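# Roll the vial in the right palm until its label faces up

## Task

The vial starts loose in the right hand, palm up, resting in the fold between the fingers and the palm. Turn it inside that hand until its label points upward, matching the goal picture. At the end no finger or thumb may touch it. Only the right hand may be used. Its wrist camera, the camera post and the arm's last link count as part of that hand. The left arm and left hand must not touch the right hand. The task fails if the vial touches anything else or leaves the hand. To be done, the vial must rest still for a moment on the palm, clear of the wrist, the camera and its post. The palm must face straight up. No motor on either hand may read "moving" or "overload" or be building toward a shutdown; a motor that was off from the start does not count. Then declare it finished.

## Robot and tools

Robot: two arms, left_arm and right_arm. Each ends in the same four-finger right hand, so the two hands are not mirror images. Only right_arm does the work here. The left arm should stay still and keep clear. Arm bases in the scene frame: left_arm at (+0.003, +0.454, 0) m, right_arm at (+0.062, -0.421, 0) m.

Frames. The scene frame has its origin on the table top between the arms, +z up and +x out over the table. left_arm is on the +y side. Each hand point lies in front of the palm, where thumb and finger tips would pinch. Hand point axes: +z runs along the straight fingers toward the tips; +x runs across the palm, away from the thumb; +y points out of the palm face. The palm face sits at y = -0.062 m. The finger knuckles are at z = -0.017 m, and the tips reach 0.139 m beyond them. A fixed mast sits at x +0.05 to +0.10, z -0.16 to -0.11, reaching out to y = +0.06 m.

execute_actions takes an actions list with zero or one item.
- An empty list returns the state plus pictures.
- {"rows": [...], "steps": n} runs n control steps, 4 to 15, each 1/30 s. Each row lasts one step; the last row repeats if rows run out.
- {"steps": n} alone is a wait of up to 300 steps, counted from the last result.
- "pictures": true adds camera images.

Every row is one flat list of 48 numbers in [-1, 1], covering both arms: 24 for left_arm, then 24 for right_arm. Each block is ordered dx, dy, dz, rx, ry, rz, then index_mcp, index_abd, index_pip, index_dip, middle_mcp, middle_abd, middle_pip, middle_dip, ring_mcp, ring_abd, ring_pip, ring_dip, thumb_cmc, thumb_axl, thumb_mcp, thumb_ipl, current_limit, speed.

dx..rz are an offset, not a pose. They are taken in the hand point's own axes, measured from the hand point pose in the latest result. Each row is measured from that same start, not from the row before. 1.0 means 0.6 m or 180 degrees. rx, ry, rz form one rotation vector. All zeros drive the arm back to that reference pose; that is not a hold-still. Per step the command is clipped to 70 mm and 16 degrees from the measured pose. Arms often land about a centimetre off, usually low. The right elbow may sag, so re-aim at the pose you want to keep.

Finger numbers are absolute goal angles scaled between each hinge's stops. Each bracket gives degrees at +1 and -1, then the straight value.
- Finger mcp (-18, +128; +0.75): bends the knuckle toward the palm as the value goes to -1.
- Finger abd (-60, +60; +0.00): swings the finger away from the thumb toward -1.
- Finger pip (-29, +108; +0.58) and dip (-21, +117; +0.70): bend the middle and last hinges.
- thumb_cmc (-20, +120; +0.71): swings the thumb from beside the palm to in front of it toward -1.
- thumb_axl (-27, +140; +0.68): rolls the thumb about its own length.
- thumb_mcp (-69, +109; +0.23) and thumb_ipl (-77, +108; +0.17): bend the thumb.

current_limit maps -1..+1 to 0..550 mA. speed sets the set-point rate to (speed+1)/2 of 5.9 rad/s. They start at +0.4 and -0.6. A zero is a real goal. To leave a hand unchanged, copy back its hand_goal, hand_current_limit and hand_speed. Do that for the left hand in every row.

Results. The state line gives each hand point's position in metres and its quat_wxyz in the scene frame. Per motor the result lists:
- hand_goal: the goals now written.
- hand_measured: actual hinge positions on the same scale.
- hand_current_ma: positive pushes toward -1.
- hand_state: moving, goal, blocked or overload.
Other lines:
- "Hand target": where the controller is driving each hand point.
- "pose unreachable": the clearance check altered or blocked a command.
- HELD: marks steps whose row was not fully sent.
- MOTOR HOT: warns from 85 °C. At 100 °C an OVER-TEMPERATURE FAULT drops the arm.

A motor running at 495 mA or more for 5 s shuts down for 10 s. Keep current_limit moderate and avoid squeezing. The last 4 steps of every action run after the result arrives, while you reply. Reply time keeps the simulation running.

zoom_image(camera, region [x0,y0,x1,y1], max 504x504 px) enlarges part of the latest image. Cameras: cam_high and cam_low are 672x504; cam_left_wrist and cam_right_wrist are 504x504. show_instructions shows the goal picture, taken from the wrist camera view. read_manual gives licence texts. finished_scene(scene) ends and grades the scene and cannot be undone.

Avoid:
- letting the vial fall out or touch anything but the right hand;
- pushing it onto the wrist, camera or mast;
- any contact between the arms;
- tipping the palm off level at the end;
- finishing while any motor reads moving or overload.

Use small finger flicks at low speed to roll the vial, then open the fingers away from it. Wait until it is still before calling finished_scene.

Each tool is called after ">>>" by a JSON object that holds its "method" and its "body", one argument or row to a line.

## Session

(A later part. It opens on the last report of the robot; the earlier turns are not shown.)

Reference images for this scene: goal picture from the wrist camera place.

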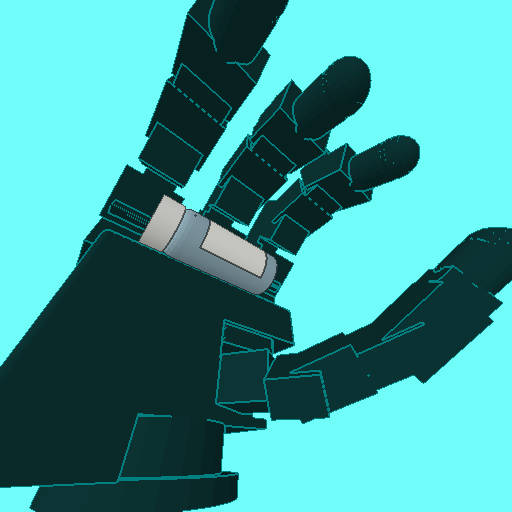

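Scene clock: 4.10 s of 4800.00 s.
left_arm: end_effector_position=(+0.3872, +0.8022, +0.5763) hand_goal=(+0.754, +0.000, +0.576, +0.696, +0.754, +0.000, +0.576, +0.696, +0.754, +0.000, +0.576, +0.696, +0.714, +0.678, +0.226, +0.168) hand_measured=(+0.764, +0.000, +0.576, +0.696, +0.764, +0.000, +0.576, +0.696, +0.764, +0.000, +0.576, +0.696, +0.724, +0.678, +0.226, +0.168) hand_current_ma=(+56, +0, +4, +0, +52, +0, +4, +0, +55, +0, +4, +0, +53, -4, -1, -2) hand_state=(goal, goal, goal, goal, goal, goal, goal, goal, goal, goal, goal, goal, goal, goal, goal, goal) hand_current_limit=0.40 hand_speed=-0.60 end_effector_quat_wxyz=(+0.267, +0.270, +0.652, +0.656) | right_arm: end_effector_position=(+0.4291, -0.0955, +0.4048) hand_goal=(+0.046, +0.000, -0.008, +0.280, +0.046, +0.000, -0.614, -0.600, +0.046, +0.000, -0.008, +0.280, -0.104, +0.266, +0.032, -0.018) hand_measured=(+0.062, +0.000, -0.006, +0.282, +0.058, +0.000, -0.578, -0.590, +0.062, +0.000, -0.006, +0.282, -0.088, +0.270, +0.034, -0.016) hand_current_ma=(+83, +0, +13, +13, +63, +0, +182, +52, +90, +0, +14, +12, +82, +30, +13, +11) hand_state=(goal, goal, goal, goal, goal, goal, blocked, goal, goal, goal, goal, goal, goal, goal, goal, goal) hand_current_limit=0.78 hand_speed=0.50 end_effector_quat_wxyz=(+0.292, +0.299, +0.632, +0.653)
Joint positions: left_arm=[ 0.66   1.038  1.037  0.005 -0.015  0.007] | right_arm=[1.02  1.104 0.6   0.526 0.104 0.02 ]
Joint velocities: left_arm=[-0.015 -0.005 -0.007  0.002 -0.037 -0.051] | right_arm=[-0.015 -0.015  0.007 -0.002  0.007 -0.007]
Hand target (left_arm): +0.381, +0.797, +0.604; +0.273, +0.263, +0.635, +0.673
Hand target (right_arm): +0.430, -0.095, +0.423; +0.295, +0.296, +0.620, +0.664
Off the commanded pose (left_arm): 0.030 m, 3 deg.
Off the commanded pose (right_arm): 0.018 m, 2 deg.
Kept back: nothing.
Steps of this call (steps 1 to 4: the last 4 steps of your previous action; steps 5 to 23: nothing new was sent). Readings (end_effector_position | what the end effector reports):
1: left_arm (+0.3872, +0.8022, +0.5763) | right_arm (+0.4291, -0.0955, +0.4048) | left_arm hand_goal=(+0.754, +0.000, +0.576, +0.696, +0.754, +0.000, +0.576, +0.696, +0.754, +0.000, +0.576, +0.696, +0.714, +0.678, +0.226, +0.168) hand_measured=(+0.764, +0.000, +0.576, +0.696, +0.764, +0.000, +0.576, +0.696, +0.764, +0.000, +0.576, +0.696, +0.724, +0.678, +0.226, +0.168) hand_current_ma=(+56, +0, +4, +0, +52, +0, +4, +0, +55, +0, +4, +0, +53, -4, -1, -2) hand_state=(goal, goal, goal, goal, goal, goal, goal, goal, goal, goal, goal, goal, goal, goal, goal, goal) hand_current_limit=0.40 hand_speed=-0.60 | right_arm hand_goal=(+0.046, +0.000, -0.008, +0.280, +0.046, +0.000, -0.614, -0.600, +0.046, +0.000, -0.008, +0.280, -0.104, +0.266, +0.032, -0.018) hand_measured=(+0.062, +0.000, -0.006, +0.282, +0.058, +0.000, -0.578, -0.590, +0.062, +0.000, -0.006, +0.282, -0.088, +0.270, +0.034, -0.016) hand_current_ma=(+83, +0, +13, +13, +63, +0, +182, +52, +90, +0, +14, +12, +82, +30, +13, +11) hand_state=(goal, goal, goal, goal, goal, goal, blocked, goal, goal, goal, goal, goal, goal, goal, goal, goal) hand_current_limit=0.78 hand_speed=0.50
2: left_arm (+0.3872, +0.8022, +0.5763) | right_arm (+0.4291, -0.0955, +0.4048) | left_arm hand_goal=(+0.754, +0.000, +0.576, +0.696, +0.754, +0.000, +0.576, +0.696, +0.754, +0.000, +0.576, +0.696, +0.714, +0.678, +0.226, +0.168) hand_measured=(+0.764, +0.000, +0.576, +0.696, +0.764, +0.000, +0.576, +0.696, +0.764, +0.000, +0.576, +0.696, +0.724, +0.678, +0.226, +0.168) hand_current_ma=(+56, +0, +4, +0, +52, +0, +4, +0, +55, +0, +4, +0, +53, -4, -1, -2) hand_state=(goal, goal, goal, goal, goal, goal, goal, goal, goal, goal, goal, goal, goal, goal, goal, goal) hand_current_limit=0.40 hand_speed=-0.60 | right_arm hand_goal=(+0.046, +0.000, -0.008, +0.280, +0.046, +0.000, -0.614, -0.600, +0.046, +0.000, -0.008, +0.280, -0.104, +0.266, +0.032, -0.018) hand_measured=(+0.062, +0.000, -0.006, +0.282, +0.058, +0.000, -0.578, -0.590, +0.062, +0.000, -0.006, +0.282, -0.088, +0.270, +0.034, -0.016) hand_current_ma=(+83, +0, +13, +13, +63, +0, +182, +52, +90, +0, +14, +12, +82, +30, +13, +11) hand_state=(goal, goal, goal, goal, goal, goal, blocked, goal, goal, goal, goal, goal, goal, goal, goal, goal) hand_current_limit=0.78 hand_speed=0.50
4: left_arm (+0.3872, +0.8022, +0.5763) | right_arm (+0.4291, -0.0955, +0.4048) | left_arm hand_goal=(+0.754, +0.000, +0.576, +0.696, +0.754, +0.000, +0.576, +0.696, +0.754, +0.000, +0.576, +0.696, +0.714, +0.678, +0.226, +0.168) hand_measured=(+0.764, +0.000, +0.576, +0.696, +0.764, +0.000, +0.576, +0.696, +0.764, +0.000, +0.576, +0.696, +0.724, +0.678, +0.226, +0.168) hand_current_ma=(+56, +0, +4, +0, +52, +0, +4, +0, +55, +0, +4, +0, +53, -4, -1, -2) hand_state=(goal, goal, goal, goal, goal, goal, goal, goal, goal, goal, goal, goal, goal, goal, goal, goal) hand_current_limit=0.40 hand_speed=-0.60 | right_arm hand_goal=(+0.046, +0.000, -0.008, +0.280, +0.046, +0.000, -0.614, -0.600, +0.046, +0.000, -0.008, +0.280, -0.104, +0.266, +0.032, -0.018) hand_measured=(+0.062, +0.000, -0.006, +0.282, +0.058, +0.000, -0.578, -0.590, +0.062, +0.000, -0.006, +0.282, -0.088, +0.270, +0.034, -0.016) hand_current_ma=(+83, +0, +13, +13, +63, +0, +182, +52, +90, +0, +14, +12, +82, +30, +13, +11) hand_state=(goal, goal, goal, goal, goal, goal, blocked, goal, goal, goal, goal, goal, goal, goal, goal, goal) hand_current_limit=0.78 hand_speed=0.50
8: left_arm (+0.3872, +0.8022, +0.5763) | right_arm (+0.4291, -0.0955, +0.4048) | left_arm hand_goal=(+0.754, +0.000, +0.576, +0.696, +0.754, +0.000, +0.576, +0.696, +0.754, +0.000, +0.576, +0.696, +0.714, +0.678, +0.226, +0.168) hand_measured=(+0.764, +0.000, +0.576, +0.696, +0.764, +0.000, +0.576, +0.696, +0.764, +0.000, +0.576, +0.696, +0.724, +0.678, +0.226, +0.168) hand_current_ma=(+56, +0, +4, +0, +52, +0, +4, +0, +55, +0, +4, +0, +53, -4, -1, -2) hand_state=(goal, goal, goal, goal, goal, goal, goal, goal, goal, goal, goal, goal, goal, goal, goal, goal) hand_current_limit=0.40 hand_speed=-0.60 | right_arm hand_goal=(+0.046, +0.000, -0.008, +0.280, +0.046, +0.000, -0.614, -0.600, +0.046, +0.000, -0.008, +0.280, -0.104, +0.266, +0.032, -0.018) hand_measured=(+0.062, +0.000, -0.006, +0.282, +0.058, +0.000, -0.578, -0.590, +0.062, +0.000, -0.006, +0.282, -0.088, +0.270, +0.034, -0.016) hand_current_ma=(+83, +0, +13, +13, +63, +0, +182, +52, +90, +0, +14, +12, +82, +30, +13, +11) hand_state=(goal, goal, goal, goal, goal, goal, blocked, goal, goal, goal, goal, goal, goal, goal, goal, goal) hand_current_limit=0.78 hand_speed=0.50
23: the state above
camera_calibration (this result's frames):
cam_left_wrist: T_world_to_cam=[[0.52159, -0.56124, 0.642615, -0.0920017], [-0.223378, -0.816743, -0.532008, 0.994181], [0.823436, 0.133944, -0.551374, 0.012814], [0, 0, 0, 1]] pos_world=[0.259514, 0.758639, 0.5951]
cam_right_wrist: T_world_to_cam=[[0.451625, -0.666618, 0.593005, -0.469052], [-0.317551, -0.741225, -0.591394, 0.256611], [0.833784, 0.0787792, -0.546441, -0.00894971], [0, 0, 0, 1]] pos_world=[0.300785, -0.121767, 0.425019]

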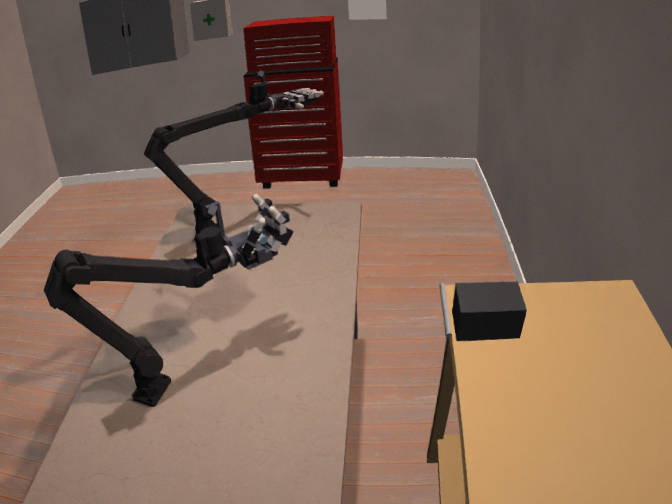

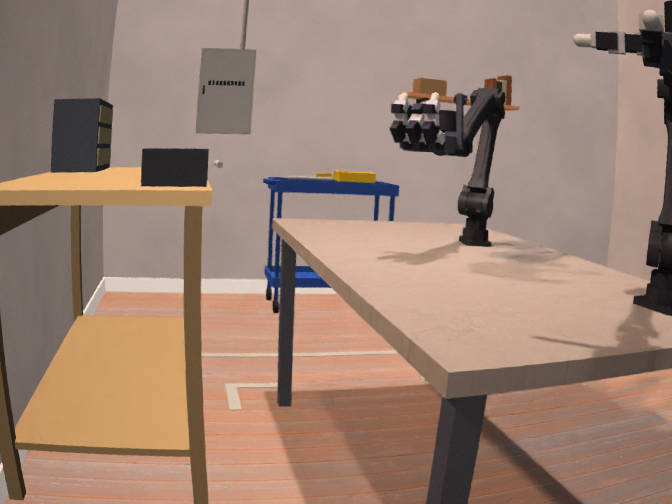

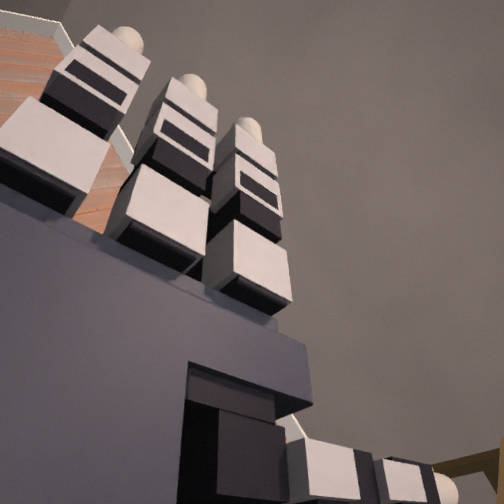

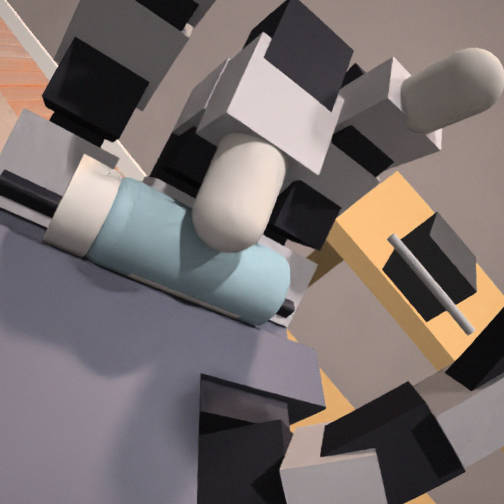

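>>> {"method": "execute_actions", "body": {
  "actions": [
    {"rows": [
[0.0004,0.0478,-0.0121,-0.0166,0,0,0.754,0,0.576,0.696,0.754,0,0.576,0.696,0.754,0,0.576,0.696,0.714,0.678,0.226,0.168,0.4,-0.6,0.0016,0.0303,0.0034,-0.0107,0.0003,0.0015,0.046,0,-0.008,0.28,0.046,0,-0.633,-0.57,0.046,0,-0.008,0.28,-0.104,0.266,0.032,-0.018,0.78,0.5],
[0.0004,0.0478,-0.0121,-0.0166,0,0,0.754,0,0.576,0.696,0.754,0,0.576,0.696,0.754,0,0.576,0.696,0.714,0.678,0.226,0.168,0.4,-0.6,0.0016,0.0303,0.0034,-0.0107,0.0003,0.0015,0.046,0,-0.008,0.28,0.046,0,-0.654,-0.54,0.046,0,-0.008,0.28,-0.104,0.266,0.032,-0.018,0.78,0.5],
[0.0004,0.0478,-0.0121,-0.0166,0,0,0.754,0,0.576,0.696,0.754,0,0.576,0.696,0.754,0,0.576,0.696,0.714,0.678,0.226,0.168,0.4,-0.6,0.0016,0.0303,0.0034,-0.0107,0.0003,0.0015,0.046,0,-0.008,0.28,0.046,0,-0.675,-0.51,0.046,0,-0.008,0.28,-0.104,0.266,0.032,-0.018,0.78,0.5],
[0.0004,0.0478,-0.0121,-0.0166,0,0,0.754,0,0.576,0.696,0.754,0,0.576,0.696,0.754,0,0.576,0.696,0.714,0.678,0.226,0.168,0.4,-0.6,0.0016,0.0303,0.0034,-0.0107,0.0003,0.0015,0.046,0,-0.008,0.28,0.046,0,-0.697,-0.48,0.046,0,-0.008,0.28,-0.104,0.266,0.032,-0.018,0.78,0.5],
[0.0004,0.0478,-0.0121,-0.0166,0,0,0.754,0,0.576,0.696,0.754,0,0.576,0.696,0.754,0,0.576,0.696,0.714,0.678,0.226,0.168,0.4,-0.6,0.0016,0.0303,0.0034,-0.0107,0.0003,0.0015,0.046,0,-0.008,0.28,0.046,0,-0.718,-0.45,0.046,0,-0.008,0.28,-0.104,0.266,0.032,-0.018,0.78,0.5],
[0.0004,0.0478,-0.0121,-0.0166,0,0,0.754,0,0.576,0.696,0.754,0,0.576,0.696,0.754,0,0.576,0.696,0.714,0.678,0.226,0.168,0.4,-0.6,0.0016,0.0303,0.0034,-0.0107,0.0003,0.0015,0.046,0,-0.008,0.28,0.046,0,-0.74,-0.42,0.046,0,-0.008,0.28,-0.104,0.266,0.032,-0.018,0.78,0.5],
[0.0004,0.0478,-0.0121,-0.0166,0,0,0.754,0,0.576,0.696,0.754,0,0.576,0.696,0.754,0,0.576,0.696,0.714,0.678,0.226,0.168,0.4,-0.6,0.0016,0.0303,0.0034,-0.0107,0.0003,0.0015,0.046,0,-0.008,0.28,0.046,0,-0.761,-0.39,0.046,0,-0.008,0.28,-0.104,0.266,0.032,-0.018,0.78,0.5],
[0.0004,0.0478,-0.0121,-0.0166,0,0,0.754,0,0.576,0.696,0.754,0,0.576,0.696,0.754,0,0.576,0.696,0.714,0.678,0.226,0.168,0.4,-0.6,0.0016,0.0303,0.0034,-0.0107,0.0003,0.0015,0.046,0,-0.008,0.28,0.046,0,-0.783,-0.36,0.046,0,-0.008,0.28,-0.104,0.266,0.032,-0.018,0.78,0.5],
[0.0004,0.0478,-0.0121,-0.0166,0,0,0.754,0,0.576,0.696,0.754,0,0.576,0.696,0.754,0,0.576,0.696,0.714,0.678,0.226,0.168,0.4,-0.6,0.0016,0.0303,0.0034,-0.0107,0.0003,0.0015,0.046,0,-0.008,0.28,0.046,0,-0.804,-0.33,0.046,0,-0.008,0.28,-0.104,0.266,0.032,-0.018,0.78,0.5],
[0.0004,0.0478,-0.0121,-0.0166,0,0,0.754,0,0.576,0.696,0.754,0,0.576,0.696,0.754,0,0.576,0.696,0.714,0.678,0.226,0.168,0.4,-0.6,0.0016,0.0303,0.0034,-0.0107,0.0003,0.0015,0.046,0,-0.008,0.28,0.046,0,-0.826,-0.30,0.046,0,-0.008,0.28,-0.104,0.266,0.032,-0.018,0.78,0.5],
[0.0004,0.0478,-0.0121,-0.0166,0,0,0.754,0,0.576,0.696,0.754,0,0.576,0.696,0.754,0,0.576,0.696,0.714,0.678,0.226,0.168,0.4,-0.6,0.0016,0.0303,0.0034,-0.0107,0.0003,0.0015,0.046,0,-0.008,0.28,0.046,0,-0.84,-0.28,0.046,0,-0.008,0.28,-0.104,0.266,0.032,-0.018,0.78,0.5],
[0.0004,0.0478,-0.0121,-0.0166,0,0,0.754,0,0.576,0.696,0.754,0,0.576,0.696,0.754,0,0.576,0.696,0.714,0.678,0.226,0.168,0.4,-0.6,0.0016,0.0303,0.0034,-0.0107,0.0003,0.0015,0.046,0,-0.008,0.28,0.033,0,-0.856,-0.248,0.046,0,-0.008,0.28,-0.104,0.266,0.032,-0.018,0.78,0.5],
[0.0004,0.0478,-0.0121,-0.0166,0,0,0.754,0,0.576,0.696,0.754,0,0.576,0.696,0.754,0,0.576,0.696,0.714,0.678,0.226,0.168,0.4,-0.6,0.0016,0.0303,0.0034,-0.0107,0.0003,0.0015,0.046,0,-0.008,0.28,0.02,0,-0.872,-0.215,0.046,0,-0.008,0.28,-0.104,0.266,0.032,-0.018,0.78,0.5],
[0.0004,0.0478,-0.0121,-0.0166,0,0,0.754,0,0.576,0.696,0.754,0,0.576,0.696,0.754,0,0.576,0.696,0.714,0.678,0.226,0.168,0.4,-0.6,0.0016,0.0303,0.0034,-0.0107,0.0003,0.0015,0.046,0,-0.008,0.28,0.006,0,-0.888,-0.183,0.046,0,-0.008,0.28,-0.104,0.266,0.032,-0.018,0.78,0.5],
[0.0004,0.0478,-0.0121,-0.0166,0,0,0.754,0,0.576,0.696,0.754,0,0.576,0.696,0.754,0,0.576,0.696,0.714,0.678,0.226,0.168,0.4,-0.6,0.0016,0.0303,0.0034,-0.0107,0.0003,0.0015,0.046,0,-0.008,0.28,-0.007,0,-0.904,-0.151,0.046,0,-0.008,0.28,-0.104,0.266,0.032,-0.018,0.78,0.5]
], "steps": 15}
  ],
  "pictures": false
}}

>>> {"method": "execute_actions", "body": {
  "actions": [
    {"rows": [
[0.0004,0.0478,-0.0121,-0.0166,0,0,0.754,0,0.576,0.696,0.754,0,0.576,0.696,0.754,0,0.576,0.696,0.714,0.678,0.226,0.168,0.4,-0.6,0.0016,0.0303,0.0034,-0.0107,0.0003,0.0015,0.046,0,-0.008,0.28,-0.02,0,-0.92,-0.118,0.046,0,-0.008,0.28,-0.104,0.266,0.032,-0.018,0.78,0.5],
[0.0004,0.0478,-0.0121,-0.0166,0,0,0.754,0,0.576,0.696,0.754,0,0.576,0.696,0.754,0,0.576,0.696,0.714,0.678,0.226,0.168,0.4,-0.6,0.0016,0.0303,0.0034,-0.0107,0.0003,0.0015,0.046,0,-0.008,0.28,-0.033,0,-0.936,-0.086,0.046,0,-0.008,0.28,-0.104,0.266,0.032,-0.018,0.78,0.5],
[0.0004,0.0478,-0.0121,-0.0166,0,0,0.754,0,0.576,0.696,0.754,0,0.576,0.696,0.754,0,0.576,0.696,0.714,0.678,0.226,0.168,0.4,-0.6,0.0016,0.0303,0.0034,-0.0107,0.0003,0.0015,0.046,0,-0.008,0.28,-0.046,0,-0.952,-0.054,0.046,0,-0.008,0.28,-0.104,0.266,0.032,-0.018,0.78,0.5],
[0.0004,0.0478,-0.0121,-0.0166,0,0,0.754,0,0.576,0.696,0.754,0,0.576,0.696,0.754,0,0.576,0.696,0.714,0.678,0.226,0.168,0.4,-0.6,0.0016,0.0303,0.0034,-0.0107,0.0003,0.0015,0.046,0,-0.008,0.28,-0.06,0,-0.968,-0.022,0.046,0,-0.008,0.28,-0.104,0.266,0.032,-0.018,0.78,0.5],
[0.0004,0.0478,-0.0121,-0.0166,0,0,0.754,0,0.576,0.696,0.754,0,0.576,0.696,0.754,0,0.576,0.696,0.714,0.678,0.226,0.168,0.4,-0.6,0.0016,0.0303,0.0034,-0.0107,0.0003,0.0015,0.046,0,-0.008,0.28,-0.073,0,-0.984,0.011,0.046,0,-0.008,0.28,-0.104,0.266,0.032,-0.018,0.78,0.5],
[0.0004,0.0478,-0.0121,-0.0166,0,0,0.754,0,0.576,0.696,0.754,0,0.576,0.696,0.754,0,0.576,0.696,0.714,0.678,0.226,0.168,0.4,-0.6,0.0016,0.0303,0.0034,-0.0107,0.0003,0.0015,0.046,0,-0.008,0.28,-0.086,0,-1.0,0.043,0.046,0,-0.008,0.28,-0.104,0.266,0.032,-0.018,0.78,0.5],
[0.0004,0.0478,-0.0121,-0.0166,0,0,0.754,0,0.576,0.696,0.754,0,0.576,0.696,0.754,0,0.576,0.696,0.714,0.678,0.226,0.168,0.4,-0.6,0.0016,0.0303,0.0034,-0.0107,0.0003,0.0015,0.046,0,-0.008,0.28,-0.086,0,-1.0,0.043,0.046,0,-0.008,0.28,-0.104,0.266,0.032,-0.018,0.78,0.5],
[0.0004,0.0478,-0.0121,-0.0166,0,0,0.754,0,0.576,0.696,0.754,0,0.576,0.696,0.754,0,0.576,0.696,0.714,0.678,0.226,0.168,0.4,-0.6,0.0016,0.0303,0.0034,-0.0107,0.0003,0.0015,0.046,0,-0.008,0.28,-0.086,0,-1.0,0.075,0.046,0,-0.008,0.28,-0.104,0.266,0.032,-0.018,0.78,0.5],
[0.0004,0.0478,-0.0121,-0.0166,0,0,0.754,0,0.576,0.696,0.754,0,0.576,0.696,0.754,0,0.576,0.696,0.714,0.678,0.226,0.168,0.4,-0.6,0.0016,0.0303,0.0034,-0.0107,0.0003,0.0015,0.046,0,-0.008,0.28,-0.086,0,-0.96,0.09,0.046,0,-0.008,0.28,-0.104,0.266,0.032,-0.018,0.78,0.5],
[0.0004,0.0478,-0.0121,-0.0166,0,0,0.754,0,0.576,0.696,0.754,0,0.576,0.696,0.754,0,0.576,0.696,0.714,0.678,0.226,0.168,0.4,-0.6,0.0016,0.0303,0.0034,-0.0107,0.0003,0.0015,0.046,0,-0.008,0.28,-0.086,0,-0.91,0.09,0.046,0,-0.008,0.28,-0.104,0.266,0.032,-0.018,0.78,0.5],
[0.0004,0.0478,-0.0121,-0.0166,0,0,0.754,0,0.576,0.696,0.754,0,0.576,0.696,0.754,0,0.576,0.696,0.714,0.678,0.226,0.168,0.4,-0.6,0.0016,0.0303,0.0034,-0.0107,0.0003,0.0015,0.046,0,-0.008,0.28,-0.07,0,-0.86,0.07,0.046,0,-0.008,0.28,-0.104,0.266,0.032,-0.018,0.78,0.5],
[0.0004,0.0478,-0.0121,-0.0166,0,0,0.754,0,0.576,0.696,0.754,0,0.576,0.696,0.754,0,0.576,0.696,0.714,0.678,0.226,0.168,0.4,-0.6,0.0016,0.0303,0.0034,-0.0107,0.0003,0.0015,0.046,0,-0.008,0.28,-0.045,0,-0.81,0.025,0.046,0,-0.008,0.28,-0.104,0.266,0.032,-0.018,0.78,0.5],
[0.0004,0.0478,-0.0121,-0.0166,0,0,0.754,0,0.576,0.696,0.754,0,0.576,0.696,0.754,0,0.576,0.696,0.714,0.678,0.226,0.168,0.4,-0.6,0.0016,0.0303,0.0034,-0.0107,0.0003,0.0015,0.046,0,-0.008,0.28,-0.02,0,-0.76,-0.025,0.046,0,-0.008,0.28,-0.104,0.266,0.032,-0.018,0.78,0.5],
[0.0004,0.0478,-0.0121,-0.0166,0,0,0.754,0,0.576,0.696,0.754,0,0.576,0.696,0.754,0,0.576,0.696,0.714,0.678,0.226,0.168,0.4,-0.6,0.0016,0.0303,0.0034,-0.0107,0.0003,0.0015,0.046,0,-0.008,0.28,0.005,0,-0.71,-0.075,0.046,0,-0.008,0.28,-0.104,0.266,0.032,-0.018,0.78,0.5],
[0.0004,0.0478,-0.0121,-0.0166,0,0,0.754,0,0.576,0.696,0.754,0,0.576,0.696,0.754,0,0.576,0.696,0.714,0.678,0.226,0.168,0.4,-0.6,0.0016,0.0303,0.0034,-0.0107,0.0003,0.0015,0.046,0,-0.008,0.28,0.03,0,-0.66,-0.125,0.046,0,-0.008,0.28,-0.104,0.266,0.032,-0.018,0.78,0.5]
], "steps": 15}
  ],
  "pictures": false
}}

>>> {"method": "execute_actions", "body": {
  "actions": [
    {"rows": [
[0.0004,0.0478,-0.0121,-0.0166,0,0,0.754,0,0.576,0.696,0.754,0,0.576,0.696,0.754,0,0.576,0.696,0.714,0.678,0.226,0.168,0.4,-0.6,0.0016,0.0303,0.0034,-0.0107,0.0003,0.0015,0.046,0,-0.008,0.28,0.046,0,-0.61,-0.175,0.046,0,-0.008,0.28,-0.104,0.266,0.032,-0.018,0.78,0.5],
[0.0004,0.0478,-0.0121,-0.0166,0,0,0.754,0,0.576,0.696,0.754,0,0.576,0.696,0.754,0,0.576,0.696,0.714,0.678,0.226,0.168,0.4,-0.6,0.0016,0.0303,0.0034,-0.0107,0.0003,0.0015,0.046,0,-0.008,0.28,0.046,0,-0.57,-0.225,0.046,0,-0.008,0.28,-0.104,0.266,0.032,-0.018,0.78,0.5],
[0.0004,0.0478,-0.0121,-0.0166,0,0,0.754,0,0.576,0.696,0.754,0,0.576,0.696,0.754,0,0.576,0.696,0.714,0.678,0.226,0.168,0.4,-0.6,0.0016,0.0303,0.0034,-0.0107,0.0003,0.0015,0.046,0,-0.008,0.28,0.046,0,-0.54,-0.275,0.046,0,-0.008,0.28,-0.104,0.266,0.032,-0.018,0.78,0.5],
[0.0004,0.0478,-0.0121,-0.0166,0,0,0.754,0,0.576,0.696,0.754,0,0.576,0.696,0.754,0,0.576,0.696,0.714,0.678,0.226,0.168,0.4,-0.6,0.0016,0.0303,0.0034,-0.0107,0.0003,0.0015,0.046,0,-0.008,0.28,0.046,0,-0.52,-0.325,0.046,0,-0.008,0.28,-0.104,0.266,0.032,-0.018,0.78,0.5],
[0.0004,0.0478,-0.0121,-0.0166,0,0,0.754,0,0.576,0.696,0.754,0,0.576,0.696,0.754,0,0.576,0.696,0.714,0.678,0.226,0.168,0.4,-0.6,0.0016,0.0303,0.0034,-0.0107,0.0003,0.0015,0.046,0,-0.008,0.28,0.046,0,-0.5,-0.375,0.046,0,-0.008,0.28,-0.104,0.266,0.032,-0.018,0.78,0.5],
[0.0004,0.0478,-0.0121,-0.0166,0,0,0.754,0,0.576,0.696,0.754,0,0.576,0.696,0.754,0,0.576,0.696,0.714,0.678,0.226,0.168,0.4,-0.6,0.0016,0.0303,0.0034,-0.0107,0.0003,0.0015,0.046,0,-0.008,0.28,0.046,0,-0.5,-0.425,0.046,0,-0.008,0.28,-0.104,0.266,0.032,-0.018,0.78,0.5],
[0.0004,0.0478,-0.0121,-0.0166,0,0,0.754,0,0.576,0.696,0.754,0,0.576,0.696,0.754,0,0.576,0.696,0.714,0.678,0.226,0.168,0.4,-0.6,0.0016,0.0303,0.0034,-0.0107,0.0003,0.0015,0.046,0,-0.008,0.28,0.046,0,-0.5,-0.475,0.046,0,-0.008,0.28,-0.104,0.266,0.032,-0.018,0.78,0.5],
[0.0004,0.0478,-0.0121,-0.0166,0,0,0.754,0,0.576,0.696,0.754,0,0.576,0.696,0.754,0,0.576,0.696,0.714,0.678,0.226,0.168,0.4,-0.6,0.0016,0.0303,0.0034,-0.0107,0.0003,0.0015,0.046,0,-0.008,0.28,0.046,0,-0.5,-0.525,0.046,0,-0.008,0.28,-0.104,0.266,0.032,-0.018,0.78,0.5],
[0.0004,0.0478,-0.0121,-0.0166,0,0,0.754,0,0.576,0.696,0.754,0,0.576,0.696,0.754,0,0.576,0.696,0.714,0.678,0.226,0.168,0.4,-0.6,0.0016,0.0303,0.0034,-0.0107,0.0003,0.0015,0.046,0,-0.008,0.28,0.046,0,-0.5,-0.575,0.046,0,-0.008,0.28,-0.104,0.266,0.032,-0.018,0.78,0.5],
[0.0004,0.0478,-0.0121,-0.0166,0,0,0.754,0,0.576,0.696,0.754,0,0.576,0.696,0.754,0,0.576,0.696,0.714,0.678,0.226,0.168,0.4,-0.6,0.0016,0.0303,0.0034,-0.0107,0.0003,0.0015,0.046,0,-0.008,0.28,0.046,0,-0.5,-0.6,0.046,0,-0.008,0.28,-0.104,0.266,0.032,-0.018,0.78,0.5],
[0.0004,0.0478,-0.0121,-0.0166,0,0,0.754,0,0.576,0.696,0.754,0,0.576,0.696,0.754,0,0.576,0.696,0.714,0.678,0.226,0.168,0.4,-0.6,0.0016,0.0303,0.0034,-0.0107,0.0003,0.0015,0.046,0,-0.008,0.28,0.046,0,-0.52,-0.6,0.046,0,-0.008,0.28,-0.104,0.266,0.032,-0.018,0.78,0.5],
[0.0004,0.0478,-0.0121,-0.0166,0,0,0.754,0,0.576,0.696,0.754,0,0.576,0.696,0.754,0,0.576,0.696,0.714,0.678,0.226,0.168,0.4,-0.6,0.0016,0.0303,0.0034,-0.0107,0.0003,0.0015,0.046,0,-0.008,0.28,0.046,0,-0.55,-0.6,0.046,0,-0.008,0.28,-0.104,0.266,0.032,-0.018,0.78,0.5],
[0.0004,0.0478,-0.0121,-0.0166,0,0,0.754,0,0.576,0.696,0.754,0,0.576,0.696,0.754,0,0.576,0.696,0.714,0.678,0.226,0.168,0.4,-0.6,0.0016,0.0303,0.0034,-0.0107,0.0003,0.0015,0.046,0,-0.008,0.28,0.046,0,-0.58,-0.6,0.046,0,-0.008,0.28,-0.104,0.266,0.032,-0.018,0.78,0.5],
[0.0004,0.0478,-0.0121,-0.0166,0,0,0.754,0,0.576,0.696,0.754,0,0.576,0.696,0.754,0,0.576,0.696,0.714,0.678,0.226,0.168,0.4,-0.6,0.0016,0.0303,0.0034,-0.0107,0.0003,0.0015,0.046,0,-0.008,0.28,0.046,0,-0.615,-0.6,0.046,0,-0.008,0.28,-0.104,0.266,0.032,-0.018,0.78,0.5]
], "steps": 15}
  ],
  "pictures": true
}}

Scene clock: 7.87 s of 4800.00 s.
left_arm: end_effector_position=(+0.3872, +0.8022, +0.5763) hand_goal=(+0.754, +0.000, +0.576, +0.696, +0.754, +0.000, +0.576, +0.696, +0.754, +0.000, +0.576, +0.696, +0.714, +0.678, +0.226, +0.168) hand_measured=(+0.764, +0.000, +0.576, +0.696, +0.764, +0.000, +0.576, +0.696, +0.764, +0.000, +0.576, +0.696, +0.724, +0.678, +0.226, +0.168) hand_current_ma=(+56, +0, +4, +0, +52, +0, +4, +0, +55, +0, +4, +0, +53, -4, -1, -2) hand_state=(goal, goal, goal, goal, goal, goal, goal, goal, goal, goal, goal, goal, goal, goal, goal, goal) hand_current_limit=0.40 hand_speed=-0.60 end_effector_quat_wxyz=(+0.267, +0.270, +0.652, +0.656) | right_arm: end_effector_position=(+0.4291, -0.0955, +0.4048) hand_goal=(+0.046, +0.000, -0.008, +0.280, +0.046, +0.000, -0.840, -0.280, +0.046, +0.000, -0.008, +0.280, -0.104, +0.266, +0.032, -0.018) hand_measured=(+0.062, +0.000, -0.006, +0.282, +0.060, +0.000, -0.752, -0.338, +0.062, +0.000, -0.006, +0.282, -0.088, +0.270, +0.034, -0.016) hand_current_ma=(+83, +0, +13, +13, +79, +0, +245, -5, +90, +0, +14, +12, +82, +30, +13, +11) hand_state=(goal, goal, goal, goal, goal, goal, moving, moving, goal, goal, goal, goal, goal, goal, goal, goal) hand_current_limit=0.78 hand_speed=0.50 end_effector_quat_wxyz=(+0.292, +0.299, +0.632, +0.653)
Joint positions: left_arm=[ 0.66   1.038  1.037  0.005 -0.015  0.007] | right_arm=[1.02  1.104 0.6   0.526 0.104 0.02 ]
Joint velocities: left_arm=[-0.015 -0.005  0.017  0.012  0.037  0.022] | right_arm=[-0.005 -0.015 -0.002 -0.022 -0.051  0.022]
Steps of this call (steps 1 to 90: nothing new was sent; then 0.40 s passed at rest; steps 91 to 101: the first 11 steps of this action). Readings (end_effector_position | what the end effector reports):
91: left_arm (+0.3872, +0.8022, +0.5763) | right_arm (+0.4291, -0.0955, +0.4048) | left_arm hand_goal=(+0.754, +0.000, +0.576, +0.696, +0.754, +0.000, +0.576, +0.696, +0.754, +0.000, +0.576, +0.696, +0.714, +0.678, +0.226, +0.168) hand_measured=(+0.764, +0.000, +0.576, +0.696, +0.764, +0.000, +0.576, +0.696, +0.764, +0.000, +0.576, +0.696, +0.724, +0.678, +0.226, +0.168) hand_current_ma=(+56, +0, +4, +0, +52, +0, +4, +0, +55, +0, +4, +0, +53, -4, -1, -2) hand_state=(goal, goal, goal, goal, goal, goal, goal, goal, goal, goal, goal, goal, goal, goal, goal, goal) hand_current_limit=0.40 hand_speed=-0.60 | right_arm hand_goal=(+0.046, +0.000, -0.008, +0.280, +0.046, +0.000, -0.632, -0.570, +0.046, +0.000, -0.008, +0.280, -0.104, +0.266, +0.032, -0.018) hand_measured=(+0.062, +0.000, -0.006, +0.282, +0.058, +0.000, -0.578, -0.590, +0.062, +0.000, -0.006, +0.282, -0.088, +0.270, +0.034, -0.016) hand_current_ma=(+83, +0, +13, +13, +63, +0, +182, +52, +90, +0, +14, +12, +82, +30, +13, +11) hand_state=(goal, goal, goal, goal, goal, goal, moving, moving, goal, goal, goal, goal, goal, goal, goal, goal) hand_current_limit=0.78 hand_speed=0.50
92: left_arm (+0.3872, +0.8022, +0.5763) | right_arm (+0.4291, -0.0955, +0.4048) | left_arm hand_goal=(+0.754, +0.000, +0.576, +0.696, +0.754, +0.000, +0.576, +0.696, +0.754, +0.000, +0.576, +0.696, +0.714, +0.678, +0.226, +0.168) hand_measured=(+0.764, +0.000, +0.576, +0.696, +0.764, +0.000, +0.576, +0.696, +0.764, +0.000, +0.576, +0.696, +0.724, +0.678, +0.226, +0.168) hand_current_ma=(+56, +0, +4, +0, +52, +0, +4, +0, +55, +0, +4, +0, +53, -4, -1, -2) hand_state=(goal, goal, goal, goal, goal, goal, goal, goal, goal, goal, goal, goal, goal, goal, goal, goal) hand_current_limit=0.40 hand_speed=-0.60 | right_arm hand_goal=(+0.046, +0.000, -0.008, +0.280, +0.046, +0.000, -0.654, -0.540, +0.046, +0.000, -0.008, +0.280, -0.104, +0.266, +0.032, -0.018) hand_measured=(+0.062, +0.000, -0.006, +0.282, +0.058, +0.000, -0.580, -0.588, +0.062, +0.000, -0.006, +0.282, -0.088, +0.270, +0.034, -0.016) hand_current_ma=(+83, +0, +13, +13, +66, +0, +253, -31, +90, +0, +14, +12, +82, +30, +13, +11) hand_state=(goal, goal, goal, goal, goal, goal, moving, moving, goal, goal, goal, goal, goal, goal, goal, goal) hand_current_limit=0.78 hand_speed=0.50
94: left_arm (+0.3872, +0.8022, +0.5763) | right_arm (+0.4291, -0.0955, +0.4048) | left_arm hand_goal=(+0.754, +0.000, +0.576, +0.696, +0.754, +0.000, +0.576, +0.696, +0.754, +0.000, +0.576, +0.696, +0.714, +0.678, +0.226, +0.168) hand_measured=(+0.764, +0.000, +0.576, +0.696, +0.764, +0.000, +0.576, +0.696, +0.764, +0.000, +0.576, +0.696, +0.724, +0.678, +0.226, +0.168) hand_current_ma=(+56, +0, +4, +0, +52, +0, +4, +0, +55, +0, +4, +0, +53, -4, -1, -2) hand_state=(goal, goal, goal, goal, goal, goal, goal, goal, goal, goal, goal, goal, goal, goal, goal, goal) hand_current_limit=0.40 hand_speed=-0.60 | right_arm hand_goal=(+0.046, +0.000, -0.008, +0.280, +0.046, +0.000, -0.696, -0.480, +0.046, +0.000, -0.008, +0.280, -0.104, +0.266, +0.032, -0.018) hand_measured=(+0.062, +0.000, -0.006, +0.282, +0.060, +0.000, -0.606, -0.548, +0.062, +0.000, -0.006, +0.282, -0.088, +0.270, +0.034, -0.016) hand_current_ma=(+83, +0, +13, +13, +82, +0, +251, -21, +90, +0, +14, +12, +82, +30, +13, +11) hand_state=(goal, goal, goal, goal, moving, goal, moving, moving, goal, goal, goal, goal, goal, goal, goal, goal) hand_current_limit=0.78 hand_speed=0.50
98: left_arm (+0.3872, +0.8022, +0.5763) | right_arm (+0.4291, -0.0955, +0.4048) | left_arm hand_goal=(+0.754, +0.000, +0.576, +0.696, +0.754, +0.000, +0.576, +0.696, +0.754, +0.000, +0.576, +0.696, +0.714, +0.678, +0.226, +0.168) hand_measured=(+0.764, +0.000, +0.576, +0.696, +0.764, +0.000, +0.576, +0.696, +0.764, +0.000, +0.576, +0.696, +0.724, +0.678, +0.226, +0.168) hand_current_ma=(+56, +0, +4, +0, +52, +0, +4, +0, +55, +0, +4, +0, +53, -4, -1, -2) hand_state=(goal, goal, goal, goal, goal, goal, goal, goal, goal, goal, goal, goal, goal, goal, goal, goal) hand_current_limit=0.40 hand_speed=-0.60 | right_arm hand_goal=(+0.046, +0.000, -0.008, +0.280, +0.046, +0.000, -0.782, -0.360, +0.046, +0.000, -0.008, +0.280, -0.104, +0.266, +0.032, -0.018) hand_measured=(+0.062, +0.000, -0.006, +0.282, +0.060, +0.000, -0.688, -0.428, +0.062, +0.000, -0.006, +0.282, -0.088, +0.270, +0.034, -0.016) hand_current_ma=(+83, +0, +13, +13, +79, +0, +248, -10, +90, +0, +14, +12, +82, +30, +13, +11) hand_state=(goal, goal, goal, goal, goal, goal, moving, moving, goal, goal, goal, goal, goal, goal, goal, goal) hand_current_limit=0.78 hand_speed=0.50
101: the state above

Scene clock: 8.37 s of 4800.00 s.
left_arm: end_effector_position=(+0.3872, +0.8022, +0.5763) hand_goal=(+0.754, +0.000, +0.576, +0.696, +0.754, +0.000, +0.576, +0.696, +0.754, +0.000, +0.576, +0.696, +0.714, +0.678, +0.226, +0.168) hand_measured=(+0.764, +0.000, +0.576, +0.696, +0.764, +0.000, +0.576, +0.696, +0.764, +0.000, +0.576, +0.696, +0.724, +0.678, +0.226, +0.168) hand_current_ma=(+56, +0, +4, +0, +52, +0, +4, +0, +55, +0, +4, +0, +53, -4, -1, -2) hand_state=(goal, goal, goal, goal, goal, goal, goal, goal, goal, goal, goal, goal, goal, goal, goal, goal) hand_current_limit=0.40 hand_speed=-0.60 end_effector_quat_wxyz=(+0.267, +0.270, +0.652, +0.656) | right_arm: end_effector_position=(+0.4291, -0.0955, +0.4048) hand_goal=(+0.046, +0.000, -0.008, +0.280, -0.070, +0.000, -0.860, +0.070, +0.046, +0.000, -0.008, +0.280, -0.104, +0.266, +0.032, -0.018) hand_measured=(+0.062, +0.000, -0.006, +0.282, -0.074, +0.000, -0.970, +0.078, +0.062, +0.000, -0.006, +0.282, -0.088, +0.270, +0.034, -0.016) hand_current_ma=(+83, +0, +13, +13, +36, +0, -139, -2, +90, +0, +14, +12, +82, +30, +13, +11) hand_state=(goal, goal, goal, goal, moving, goal, moving, moving, goal, goal, goal, goal, goal, goal, goal, goal) hand_current_limit=0.78 hand_speed=0.50 end_effector_quat_wxyz=(+0.292, +0.299, +0.632, +0.653)
Joint positions: left_arm=[ 0.66   1.038  1.037  0.005 -0.015  0.007] | right_arm=[1.02  1.104 0.6   0.526 0.104 0.02 ]
Joint velocities: left_arm=[-0.015  0.005  0.017  0.012 -0.037  0.051] | right_arm=[ 0.015 -0.015  0.017 -0.002 -0.022 -0.11 ]
Off your previous action's commanded pose (left_arm): 0.030 m, 3 deg at its last step (step 4 of this call).
Off your previous action's commanded pose (right_arm): 0.018 m, 2 deg at its last step (step 4 of this call).
Steps of this call (steps 1 to 4: the last 4 steps of your previous action; steps 5 to 15: the first 11 steps of this action, its rows measured from where the robot was after step 4). Readings (end_effector_position | what the end effector reports):
4: left_arm (+0.3872, +0.8022, +0.5763) | right_arm (+0.4291, -0.0955, +0.4048) | left_arm hand_goal=(+0.754, +0.000, +0.576, +0.696, +0.754, +0.000, +0.576, +0.696, +0.754, +0.000, +0.576, +0.696, +0.714, +0.678, +0.226, +0.168) hand_measured=(+0.764, +0.000, +0.576, +0.696, +0.764, +0.000, +0.576, +0.696, +0.764, +0.000, +0.576, +0.696, +0.724, +0.678, +0.226, +0.168) hand_current_ma=(+56, +0, +4, +0, +52, +0, +4, +0, +55, +0, +4, +0, +53, -4, -1, -2) hand_state=(goal, goal, goal, goal, goal, goal, goal, goal, goal, goal, goal, goal, goal, goal, goal, goal) hand_current_limit=0.40 hand_speed=-0.60 | right_arm hand_goal=(+0.046, +0.000, -0.008, +0.280, -0.006, +0.000, -0.904, -0.150, +0.046, +0.000, -0.008, +0.280, -0.104, +0.266, +0.032, -0.018) hand_measured=(+0.062, +0.000, -0.006, +0.282, +0.048, +0.000, -0.832, -0.224, +0.062, +0.000, -0.006, +0.282, -0.088, +0.270, +0.034, -0.016) hand_current_ma=(+83, +0, +13, +13, +152, +0, +161, -25, +90, +0, +14, +12, +82, +30, +13, +11) hand_state=(goal, goal, goal, goal, moving, goal, moving, moving, goal, goal, goal, goal, goal, goal, goal, goal) hand_current_limit=0.78 hand_speed=0.50
5: left_arm (+0.3872, +0.8022, +0.5763) | right_arm (+0.4291, -0.0955, +0.4048) | left_arm hand_goal=(+0.754, +0.000, +0.576, +0.696, +0.754, +0.000, +0.576, +0.696, +0.754, +0.000, +0.576, +0.696, +0.714, +0.678, +0.226, +0.168) hand_measured=(+0.764, +0.000, +0.576, +0.696, +0.764, +0.000, +0.576, +0.696, +0.764, +0.000, +0.576, +0.696, +0.724, +0.678, +0.226, +0.168) hand_current_ma=(+56, +0, +4, +0, +52, +0, +4, +0, +55, +0, +4, +0, +53, -4, -1, -2) hand_state=(goal, goal, goal, goal, goal, goal, goal, goal, goal, goal, goal, goal, goal, goal, goal, goal) hand_current_limit=0.40 hand_speed=-0.60 | right_arm hand_goal=(+0.046, +0.000, -0.008, +0.280, -0.020, +0.000, -0.920, -0.118, +0.046, +0.000, -0.008, +0.280, -0.104, +0.266, +0.032, -0.018) hand_measured=(+0.062, +0.000, -0.006, +0.282, +0.036, +0.000, -0.852, -0.192, +0.062, +0.000, -0.006, +0.282, -0.088, +0.270, +0.034, -0.016) hand_current_ma=(+83, +0, +13, +13, +141, +0, +150, -30, +90, +0, +14, +12, +82, +30, +13, +11) hand_state=(goal, goal, goal, goal, moving, goal, moving, moving, goal, goal, goal, goal, goal, goal, goal, goal) hand_current_limit=0.78 hand_speed=0.50
6: left_arm (+0.3872, +0.8022, +0.5763) | right_arm (+0.4291, -0.0955, +0.4048) | left_arm hand_goal=(+0.754, +0.000, +0.576, +0.696, +0.754, +0.000, +0.576, +0.696, +0.754, +0.000, +0.576, +0.696, +0.714, +0.678, +0.226, +0.168) hand_measured=(+0.764, +0.000, +0.576, +0.696, +0.764, +0.000, +0.576, +0.696, +0.764, +0.000, +0.576, +0.696, +0.724, +0.678, +0.226, +0.168) hand_current_ma=(+56, +0, +4, +0, +52, +0, +4, +0, +55, +0, +4, +0, +53, -4, -1, -2) hand_state=(goal, goal, goal, goal, goal, goal, goal, goal, goal, goal, goal, goal, goal, goal, goal, goal) hand_current_limit=0.40 hand_speed=-0.60 | right_arm hand_goal=(+0.046, +0.000, -0.008, +0.280, -0.032, +0.000, -0.936, -0.086, +0.046, +0.000, -0.008, +0.280, -0.104, +0.266, +0.032, -0.018) hand_measured=(+0.062, +0.000, -0.006, +0.282, +0.022, +0.000, -0.870, -0.162, +0.062, +0.000, -0.006, +0.282, -0.088, +0.270, +0.034, -0.016) hand_current_ma=(+83, +0, +13, +13, +137, +0, +133, -34, +90, +0, +14, +12, +82, +30, +13, +11) hand_state=(goal, goal, goal, goal, moving, goal, moving, moving, goal, goal, goal, goal, goal, goal, goal, goal) hand_current_limit=0.78 hand_speed=0.50
8: left_arm (+0.3872, +0.8022, +0.5763) | right_arm (+0.4291, -0.0955, +0.4048) | left_arm hand_goal=(+0.754, +0.000, +0.576, +0.696, +0.754, +0.000, +0.576, +0.696, +0.754, +0.000, +0.576, +0.696, +0.714, +0.678, +0.226, +0.168) hand_measured=(+0.764, +0.000, +0.576, +0.696, +0.764, +0.000, +0.576, +0.696, +0.764, +0.000, +0.576, +0.696, +0.724, +0.678, +0.226, +0.168) hand_current_ma=(+56, +0, +4, +0, +52, +0, +4, +0, +55, +0, +4, +0, +53, -4, -1, -2) hand_state=(goal, goal, goal, goal, goal, goal, goal, goal, goal, goal, goal, goal, goal, goal, goal, goal) hand_current_limit=0.40 hand_speed=-0.60 | right_arm hand_goal=(+0.046, +0.000, -0.008, +0.280, -0.060, +0.000, -0.968, -0.022, +0.046, +0.000, -0.008, +0.280, -0.104, +0.266, +0.032, -0.018) hand_measured=(+0.062, +0.000, -0.006, +0.282, -0.006, +0.000, -0.908, -0.100, +0.062, +0.000, -0.006, +0.282, -0.088, +0.270, +0.034, -0.016) hand_current_ma=(+83, +0, +13, +13, +128, +0, +117, -41, +90, +0, +14, +12, +82, +30, +13, +11) hand_state=(goal, goal, goal, goal, moving, goal, moving, moving, goal, goal, goal, goal, goal, goal, goal, goal) hand_current_limit=0.78 hand_speed=0.50
12: left_arm (+0.3872, +0.8022, +0.5763) | right_arm (+0.4291, -0.0955, +0.4048) | left_arm hand_goal=(+0.754, +0.000, +0.576, +0.696, +0.754, +0.000, +0.576, +0.696, +0.754, +0.000, +0.576, +0.696, +0.714, +0.678, +0.226, +0.168) hand_measured=(+0.764, +0.000, +0.576, +0.696, +0.764, +0.000, +0.576, +0.696, +0.764, +0.000, +0.576, +0.696, +0.724, +0.678, +0.226, +0.168) hand_current_ma=(+56, +0, +4, +0, +52, +0, +4, +0, +55, +0, +4, +0, +53, -4, -1, -2) hand_state=(goal, goal, goal, goal, goal, goal, goal, goal, goal, goal, goal, goal, goal, goal, goal, goal) hand_current_limit=0.40 hand_speed=-0.60 | right_arm hand_goal=(+0.046, +0.000, -0.008, +0.280, -0.086, +0.000, -1.000, +0.076, +0.046, +0.000, -0.008, +0.280, -0.104, +0.266, +0.032, -0.018) hand_measured=(+0.062, +0.000, -0.006, +0.282, -0.060, +0.000, -0.974, +0.026, +0.062, +0.000, -0.006, +0.282, -0.088, +0.270, +0.034, -0.016) hand_current_ma=(+83, +0, +13, +13, +80, +0, +77, +36, +90, +0, +14, +12, +82, +30, +13, +11) hand_state=(goal, goal, goal, goal, moving, goal, moving, moving, goal, goal, goal, goal, goal, goal, goal, goal) hand_current_limit=0.78 hand_speed=0.50
15: the state above

Scene clock: 8.87 s of 4800.00 s.
left_arm: end_effector_position=(+0.3872, +0.8022, +0.5763) hand_goal=(+0.754, +0.000, +0.576, +0.696, +0.754, +0.000, +0.576, +0.696, +0.754, +0.000, +0.576, +0.696, +0.714, +0.678, +0.226, +0.168) hand_measured=(+0.764, +0.000, +0.576, +0.696, +0.764, +0.000, +0.576, +0.696, +0.764, +0.000, +0.576, +0.696, +0.724, +0.678, +0.226, +0.168) hand_current_ma=(+56, +0, +4, +0, +52, +0, +4, +0, +55, +0, +4, +0, +53, -4, -1, -2) hand_state=(goal, goal, goal, goal, goal, goal, goal, goal, goal, goal, goal, goal, goal, goal, goal, goal) hand_current_limit=0.40 hand_speed=-0.60 end_effector_quat_wxyz=(+0.267, +0.270, +0.652, +0.656) | right_arm: end_effector_position=(+0.4291, -0.0955, +0.4048) hand_goal=(+0.046, +0.000, -0.008, +0.280, +0.046, +0.000, -0.520, -0.600, +0.046, +0.000, -0.008, +0.280, -0.104, +0.266, +0.032, -0.018) hand_measured=(+0.062, +0.000, -0.006, +0.282, +0.048, +0.000, -0.506, -0.526, +0.062, +0.000, -0.006, +0.282, -0.088, +0.270, +0.034, -0.016) hand_current_ma=(+83, +0, +13, +13, +12, +0, -33, +78, +90, +0, +14, +12, +82, +30, +13, +11) hand_state=(goal, goal, goal, goal, goal, goal, moving, moving, goal, goal, goal, goal, goal, goal, goal, goal) hand_current_limit=0.78 hand_speed=0.50 end_effector_quat_wxyz=(+0.292, +0.299, +0.632, +0.653)
Joint positions: left_arm=[ 0.66   1.038  1.037  0.005 -0.015  0.007] | right_arm=[1.02  1.104 0.6   0.526 0.104 0.02 ]
Joint velocities: left_arm=[-0.005 -0.005 -0.007 -0.007 -0.022 -0.022] | right_arm=[ 0.015 -0.005 -0.012 -0.017  0.022  0.007]
Off your previous action's commanded pose (left_arm): 0.030 m, 3 deg at its last step (step 4 of this call).
Off your previous action's commanded pose (right_arm): 0.018 m, 2 deg at its last step (step 4 of this call).
Steps of this call (steps 1 to 4: the last 4 steps of your previous action; steps 5 to 15: the first 11 steps of this action, its rows measured from where the robot was after step 4). Readings (end_effector_position | what the end effector reports):
4: left_arm (+0.3872, +0.8022, +0.5763) | right_arm (+0.4291, -0.0955, +0.4048) | left_arm hand_goal=(+0.754, +0.000, +0.576, +0.696, +0.754, +0.000, +0.576, +0.696, +0.754, +0.000, +0.576, +0.696, +0.714, +0.678, +0.226, +0.168) hand_measured=(+0.764, +0.000, +0.576, +0.696, +0.764, +0.000, +0.576, +0.696, +0.764, +0.000, +0.576, +0.696, +0.724, +0.678, +0.226, +0.168) hand_current_ma=(+56, +0, +4, +0, +52, +0, +4, +0, +55, +0, +4, +0, +53, -4, -1, -2) hand_state=(goal, goal, goal, goal, goal, goal, goal, goal, goal, goal, goal, goal, goal, goal, goal, goal) hand_current_limit=0.40 hand_speed=-0.60 | right_arm hand_goal=(+0.046, +0.000, -0.008, +0.280, +0.030, +0.000, -0.660, -0.124, +0.046, +0.000, -0.008, +0.280, -0.104, +0.266, +0.032, -0.018) hand_measured=(+0.062, +0.000, -0.006, +0.282, -0.030, +0.000, -0.804, -0.002, +0.062, +0.000, -0.006, +0.282, -0.088, +0.270, +0.034, -0.016) hand_current_ma=(+83, +0, +13, +13, -37, +0, -100, +77, +90, +0, +14, +12, +82, +30, +13, +11) hand_state=(goal, goal, goal, goal, moving, goal, moving, moving, goal, goal, goal, goal, goal, goal, goal, goal) hand_current_limit=0.78 hand_speed=0.50
5: left_arm (+0.3872, +0.8022, +0.5763) | right_arm (+0.4291, -0.0955, +0.4048) | left_arm hand_goal=(+0.754, +0.000, +0.576, +0.696, +0.754, +0.000, +0.576, +0.696, +0.754, +0.000, +0.576, +0.696, +0.714, +0.678, +0.226, +0.168) hand_measured=(+0.764, +0.000, +0.576, +0.696, +0.764, +0.000, +0.576, +0.696, +0.764, +0.000, +0.576, +0.696, +0.724, +0.678, +0.226, +0.168) hand_current_ma=(+56, +0, +4, +0, +52, +0, +4, +0, +55, +0, +4, +0, +53, -4, -1, -2) hand_state=(goal, goal, goal, goal, goal, goal, goal, goal, goal, goal, goal, goal, goal, goal, goal, goal) hand_current_limit=0.40 hand_speed=-0.60 | right_arm hand_goal=(+0.046, +0.000, -0.008, +0.280, +0.046, +0.000, -0.610, -0.174, +0.046, +0.000, -0.008, +0.280, -0.104, +0.266, +0.032, -0.018) hand_measured=(+0.062, +0.000, -0.006, +0.282, -0.004, +0.000, -0.758, -0.046, +0.062, +0.000, -0.006, +0.282, -0.088, +0.270, +0.034, -0.016) hand_current_ma=(+83, +0, +13, +13, -26, +0, -96, +83, +90, +0, +14, +12, +82, +30, +13, +11) hand_state=(goal, goal, goal, goal, moving, goal, moving, moving, goal, goal, goal, goal, goal, goal, goal, goal) hand_current_limit=0.78 hand_speed=0.50
6: left_arm (+0.3872, +0.8022, +0.5763) | right_arm (+0.4291, -0.0955, +0.4048) | left_arm hand_goal=(+0.754, +0.000, +0.576, +0.696, +0.754, +0.000, +0.576, +0.696, +0.754, +0.000, +0.576, +0.696, +0.714, +0.678, +0.226, +0.168) hand_measured=(+0.764, +0.000, +0.576, +0.696, +0.764, +0.000, +0.576, +0.696, +0.764, +0.000, +0.576, +0.696, +0.724, +0.678, +0.226, +0.168) hand_current_ma=(+56, +0, +4, +0, +52, +0, +4, +0, +55, +0, +4, +0, +53, -4, -1, -2) hand_state=(goal, goal, goal, goal, goal, goal, goal, goal, goal, goal, goal, goal, goal, goal, goal, goal) hand_current_limit=0.40 hand_speed=-0.60 | right_arm hand_goal=(+0.046, +0.000, -0.008, +0.280, +0.046, +0.000, -0.570, -0.224, +0.046, +0.000, -0.008, +0.280, -0.104, +0.266, +0.032, -0.018) hand_measured=(+0.062, +0.000, -0.006, +0.282, +0.020, +0.000, -0.714, -0.094, +0.062, +0.000, -0.006, +0.282, -0.088, +0.270, +0.034, -0.016) hand_current_ma=(+83, +0, +13, +13, -3, +0, -95, +75, +90, +0, +14, +12, +82, +30, +13, +11) hand_state=(goal, goal, goal, goal, moving, goal, moving, moving, goal, goal, goal, goal, goal, goal, goal, goal) hand_current_limit=0.78 hand_speed=0.50
8: left_arm (+0.3872, +0.8022, +0.5763) | right_arm (+0.4291, -0.0955, +0.4048) | left_arm hand_goal=(+0.754, +0.000, +0.576, +0.696, +0.754, +0.000, +0.576, +0.696, +0.754, +0.000, +0.576, +0.696, +0.714, +0.678, +0.226, +0.168) hand_measured=(+0.764, +0.000, +0.576, +0.696, +0.764, +0.000, +0.576, +0.696, +0.764, +0.000, +0.576, +0.696, +0.724, +0.678, +0.226, +0.168) hand_current_ma=(+56, +0, +4, +0, +52, +0, +4, +0, +55, +0, +4, +0, +53, -4, -1, -2) hand_state=(goal, goal, goal, goal, goal, goal, goal, goal, goal, goal, goal, goal, goal, goal, goal, goal) hand_current_limit=0.40 hand_speed=-0.60 | right_arm hand_goal=(+0.046, +0.000, -0.008, +0.280, +0.046, +0.000, -0.520, -0.324, +0.046, +0.000, -0.008, +0.280, -0.104, +0.266, +0.032, -0.018) hand_measured=(+0.062, +0.000, -0.006, +0.282, +0.046, +0.000, -0.622, -0.190, +0.062, +0.000, -0.006, +0.282, -0.088, +0.270, +0.034, -0.016) hand_current_ma=(+83, +0, +13, +13, +20, +0, -93, +76, +90, +0, +14, +12, +82, +30, +13, +11) hand_state=(goal, goal, goal, goal, moving, goal, moving, moving, goal, goal, goal, goal, goal, goal, goal, goal) hand_current_limit=0.78 hand_speed=0.50
12: left_arm (+0.3872, +0.8022, +0.5763) | right_arm (+0.4291, -0.0955, +0.4048) | left_arm hand_goal=(+0.754, +0.000, +0.576, +0.696, +0.754, +0.000, +0.576, +0.696, +0.754, +0.000, +0.576, +0.696, +0.714, +0.678, +0.226, +0.168) hand_measured=(+0.764, +0.000, +0.576, +0.696, +0.764, +0.000, +0.576, +0.696, +0.764, +0.000, +0.576, +0.696, +0.724, +0.678, +0.226, +0.168) hand_current_ma=(+56, +0, +4, +0, +52, +0, +4, +0, +55, +0, +4, +0, +53, -4, -1, -2) hand_state=(goal, goal, goal, goal, goal, goal, goal, goal, goal, goal, goal, goal, goal, goal, goal, goal) hand_current_limit=0.40 hand_speed=-0.60 | right_arm hand_goal=(+0.046, +0.000, -0.008, +0.280, +0.046, +0.000, -0.500, -0.524, +0.046, +0.000, -0.008, +0.280, -0.104, +0.266, +0.032, -0.018) hand_measured=(+0.062, +0.000, -0.006, +0.282, +0.048, +0.000, -0.510, -0.382, +0.062, +0.000, -0.006, +0.282, -0.088, +0.270, +0.034, -0.016) hand_current_ma=(+83, +0, +13, +13, +12, +0, -22, +77, +90, +0, +14, +12, +82, +30, +13, +11) hand_state=(goal, goal, goal, goal, goal, goal, moving, moving, goal, goal, goal, goal, goal, goal, goal, goal) hand_current_limit=0.78 hand_speed=0.50
15: the state above
camera_calibration (this result's frames):
cam_left_wrist: T_world_to_cam=[[0.52159, -0.56124, 0.642615, -0.0920017], [-0.223378, -0.816743, -0.532008, 0.994181], [0.823436, 0.133944, -0.551374, 0.012814], [0, 0, 0, 1]] pos_world=[0.259514, 0.758639, 0.5951]
cam_right_wrist: T_world_to_cam=[[0.451625, -0.666618, 0.593005, -0.469052], [-0.317551, -0.741225, -0.591394, 0.256611], [0.833784, 0.0787792, -0.546441, -0.00894971], [0, 0, 0, 1]] pos_world=[0.300785, -0.121767, 0.425019]

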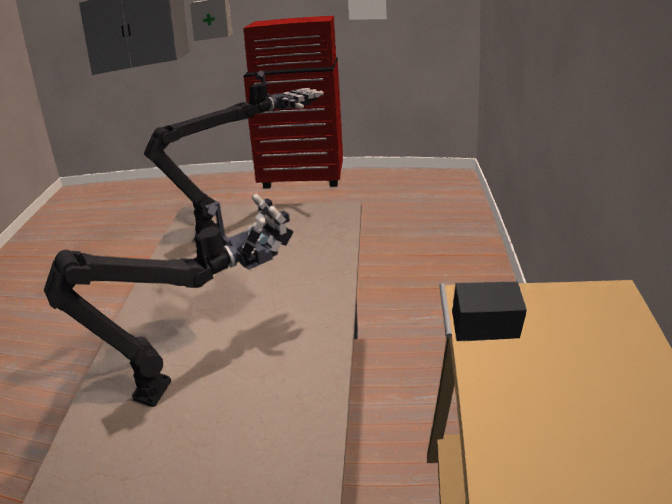

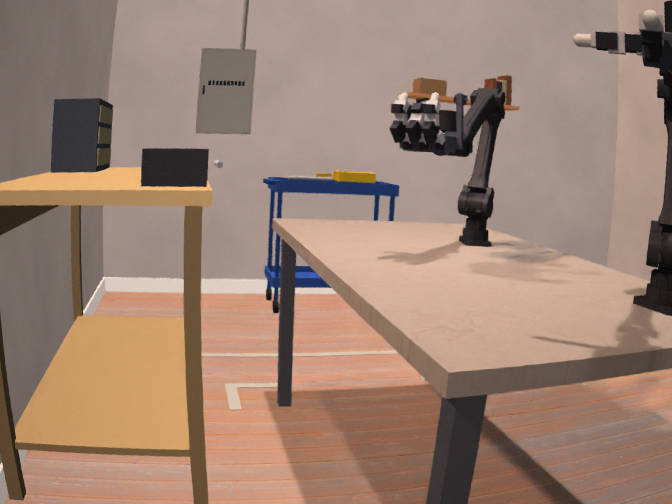

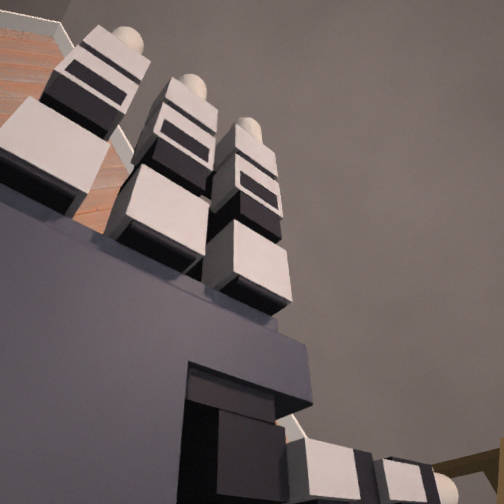

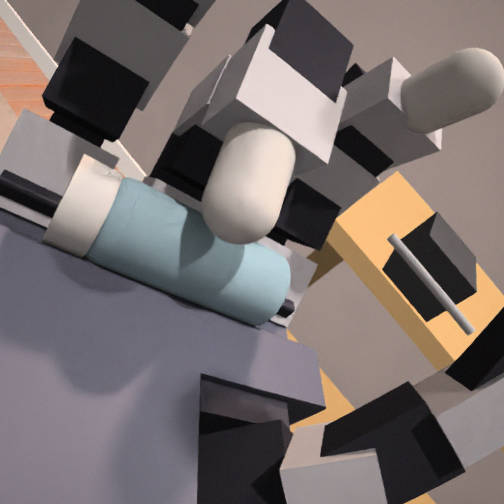

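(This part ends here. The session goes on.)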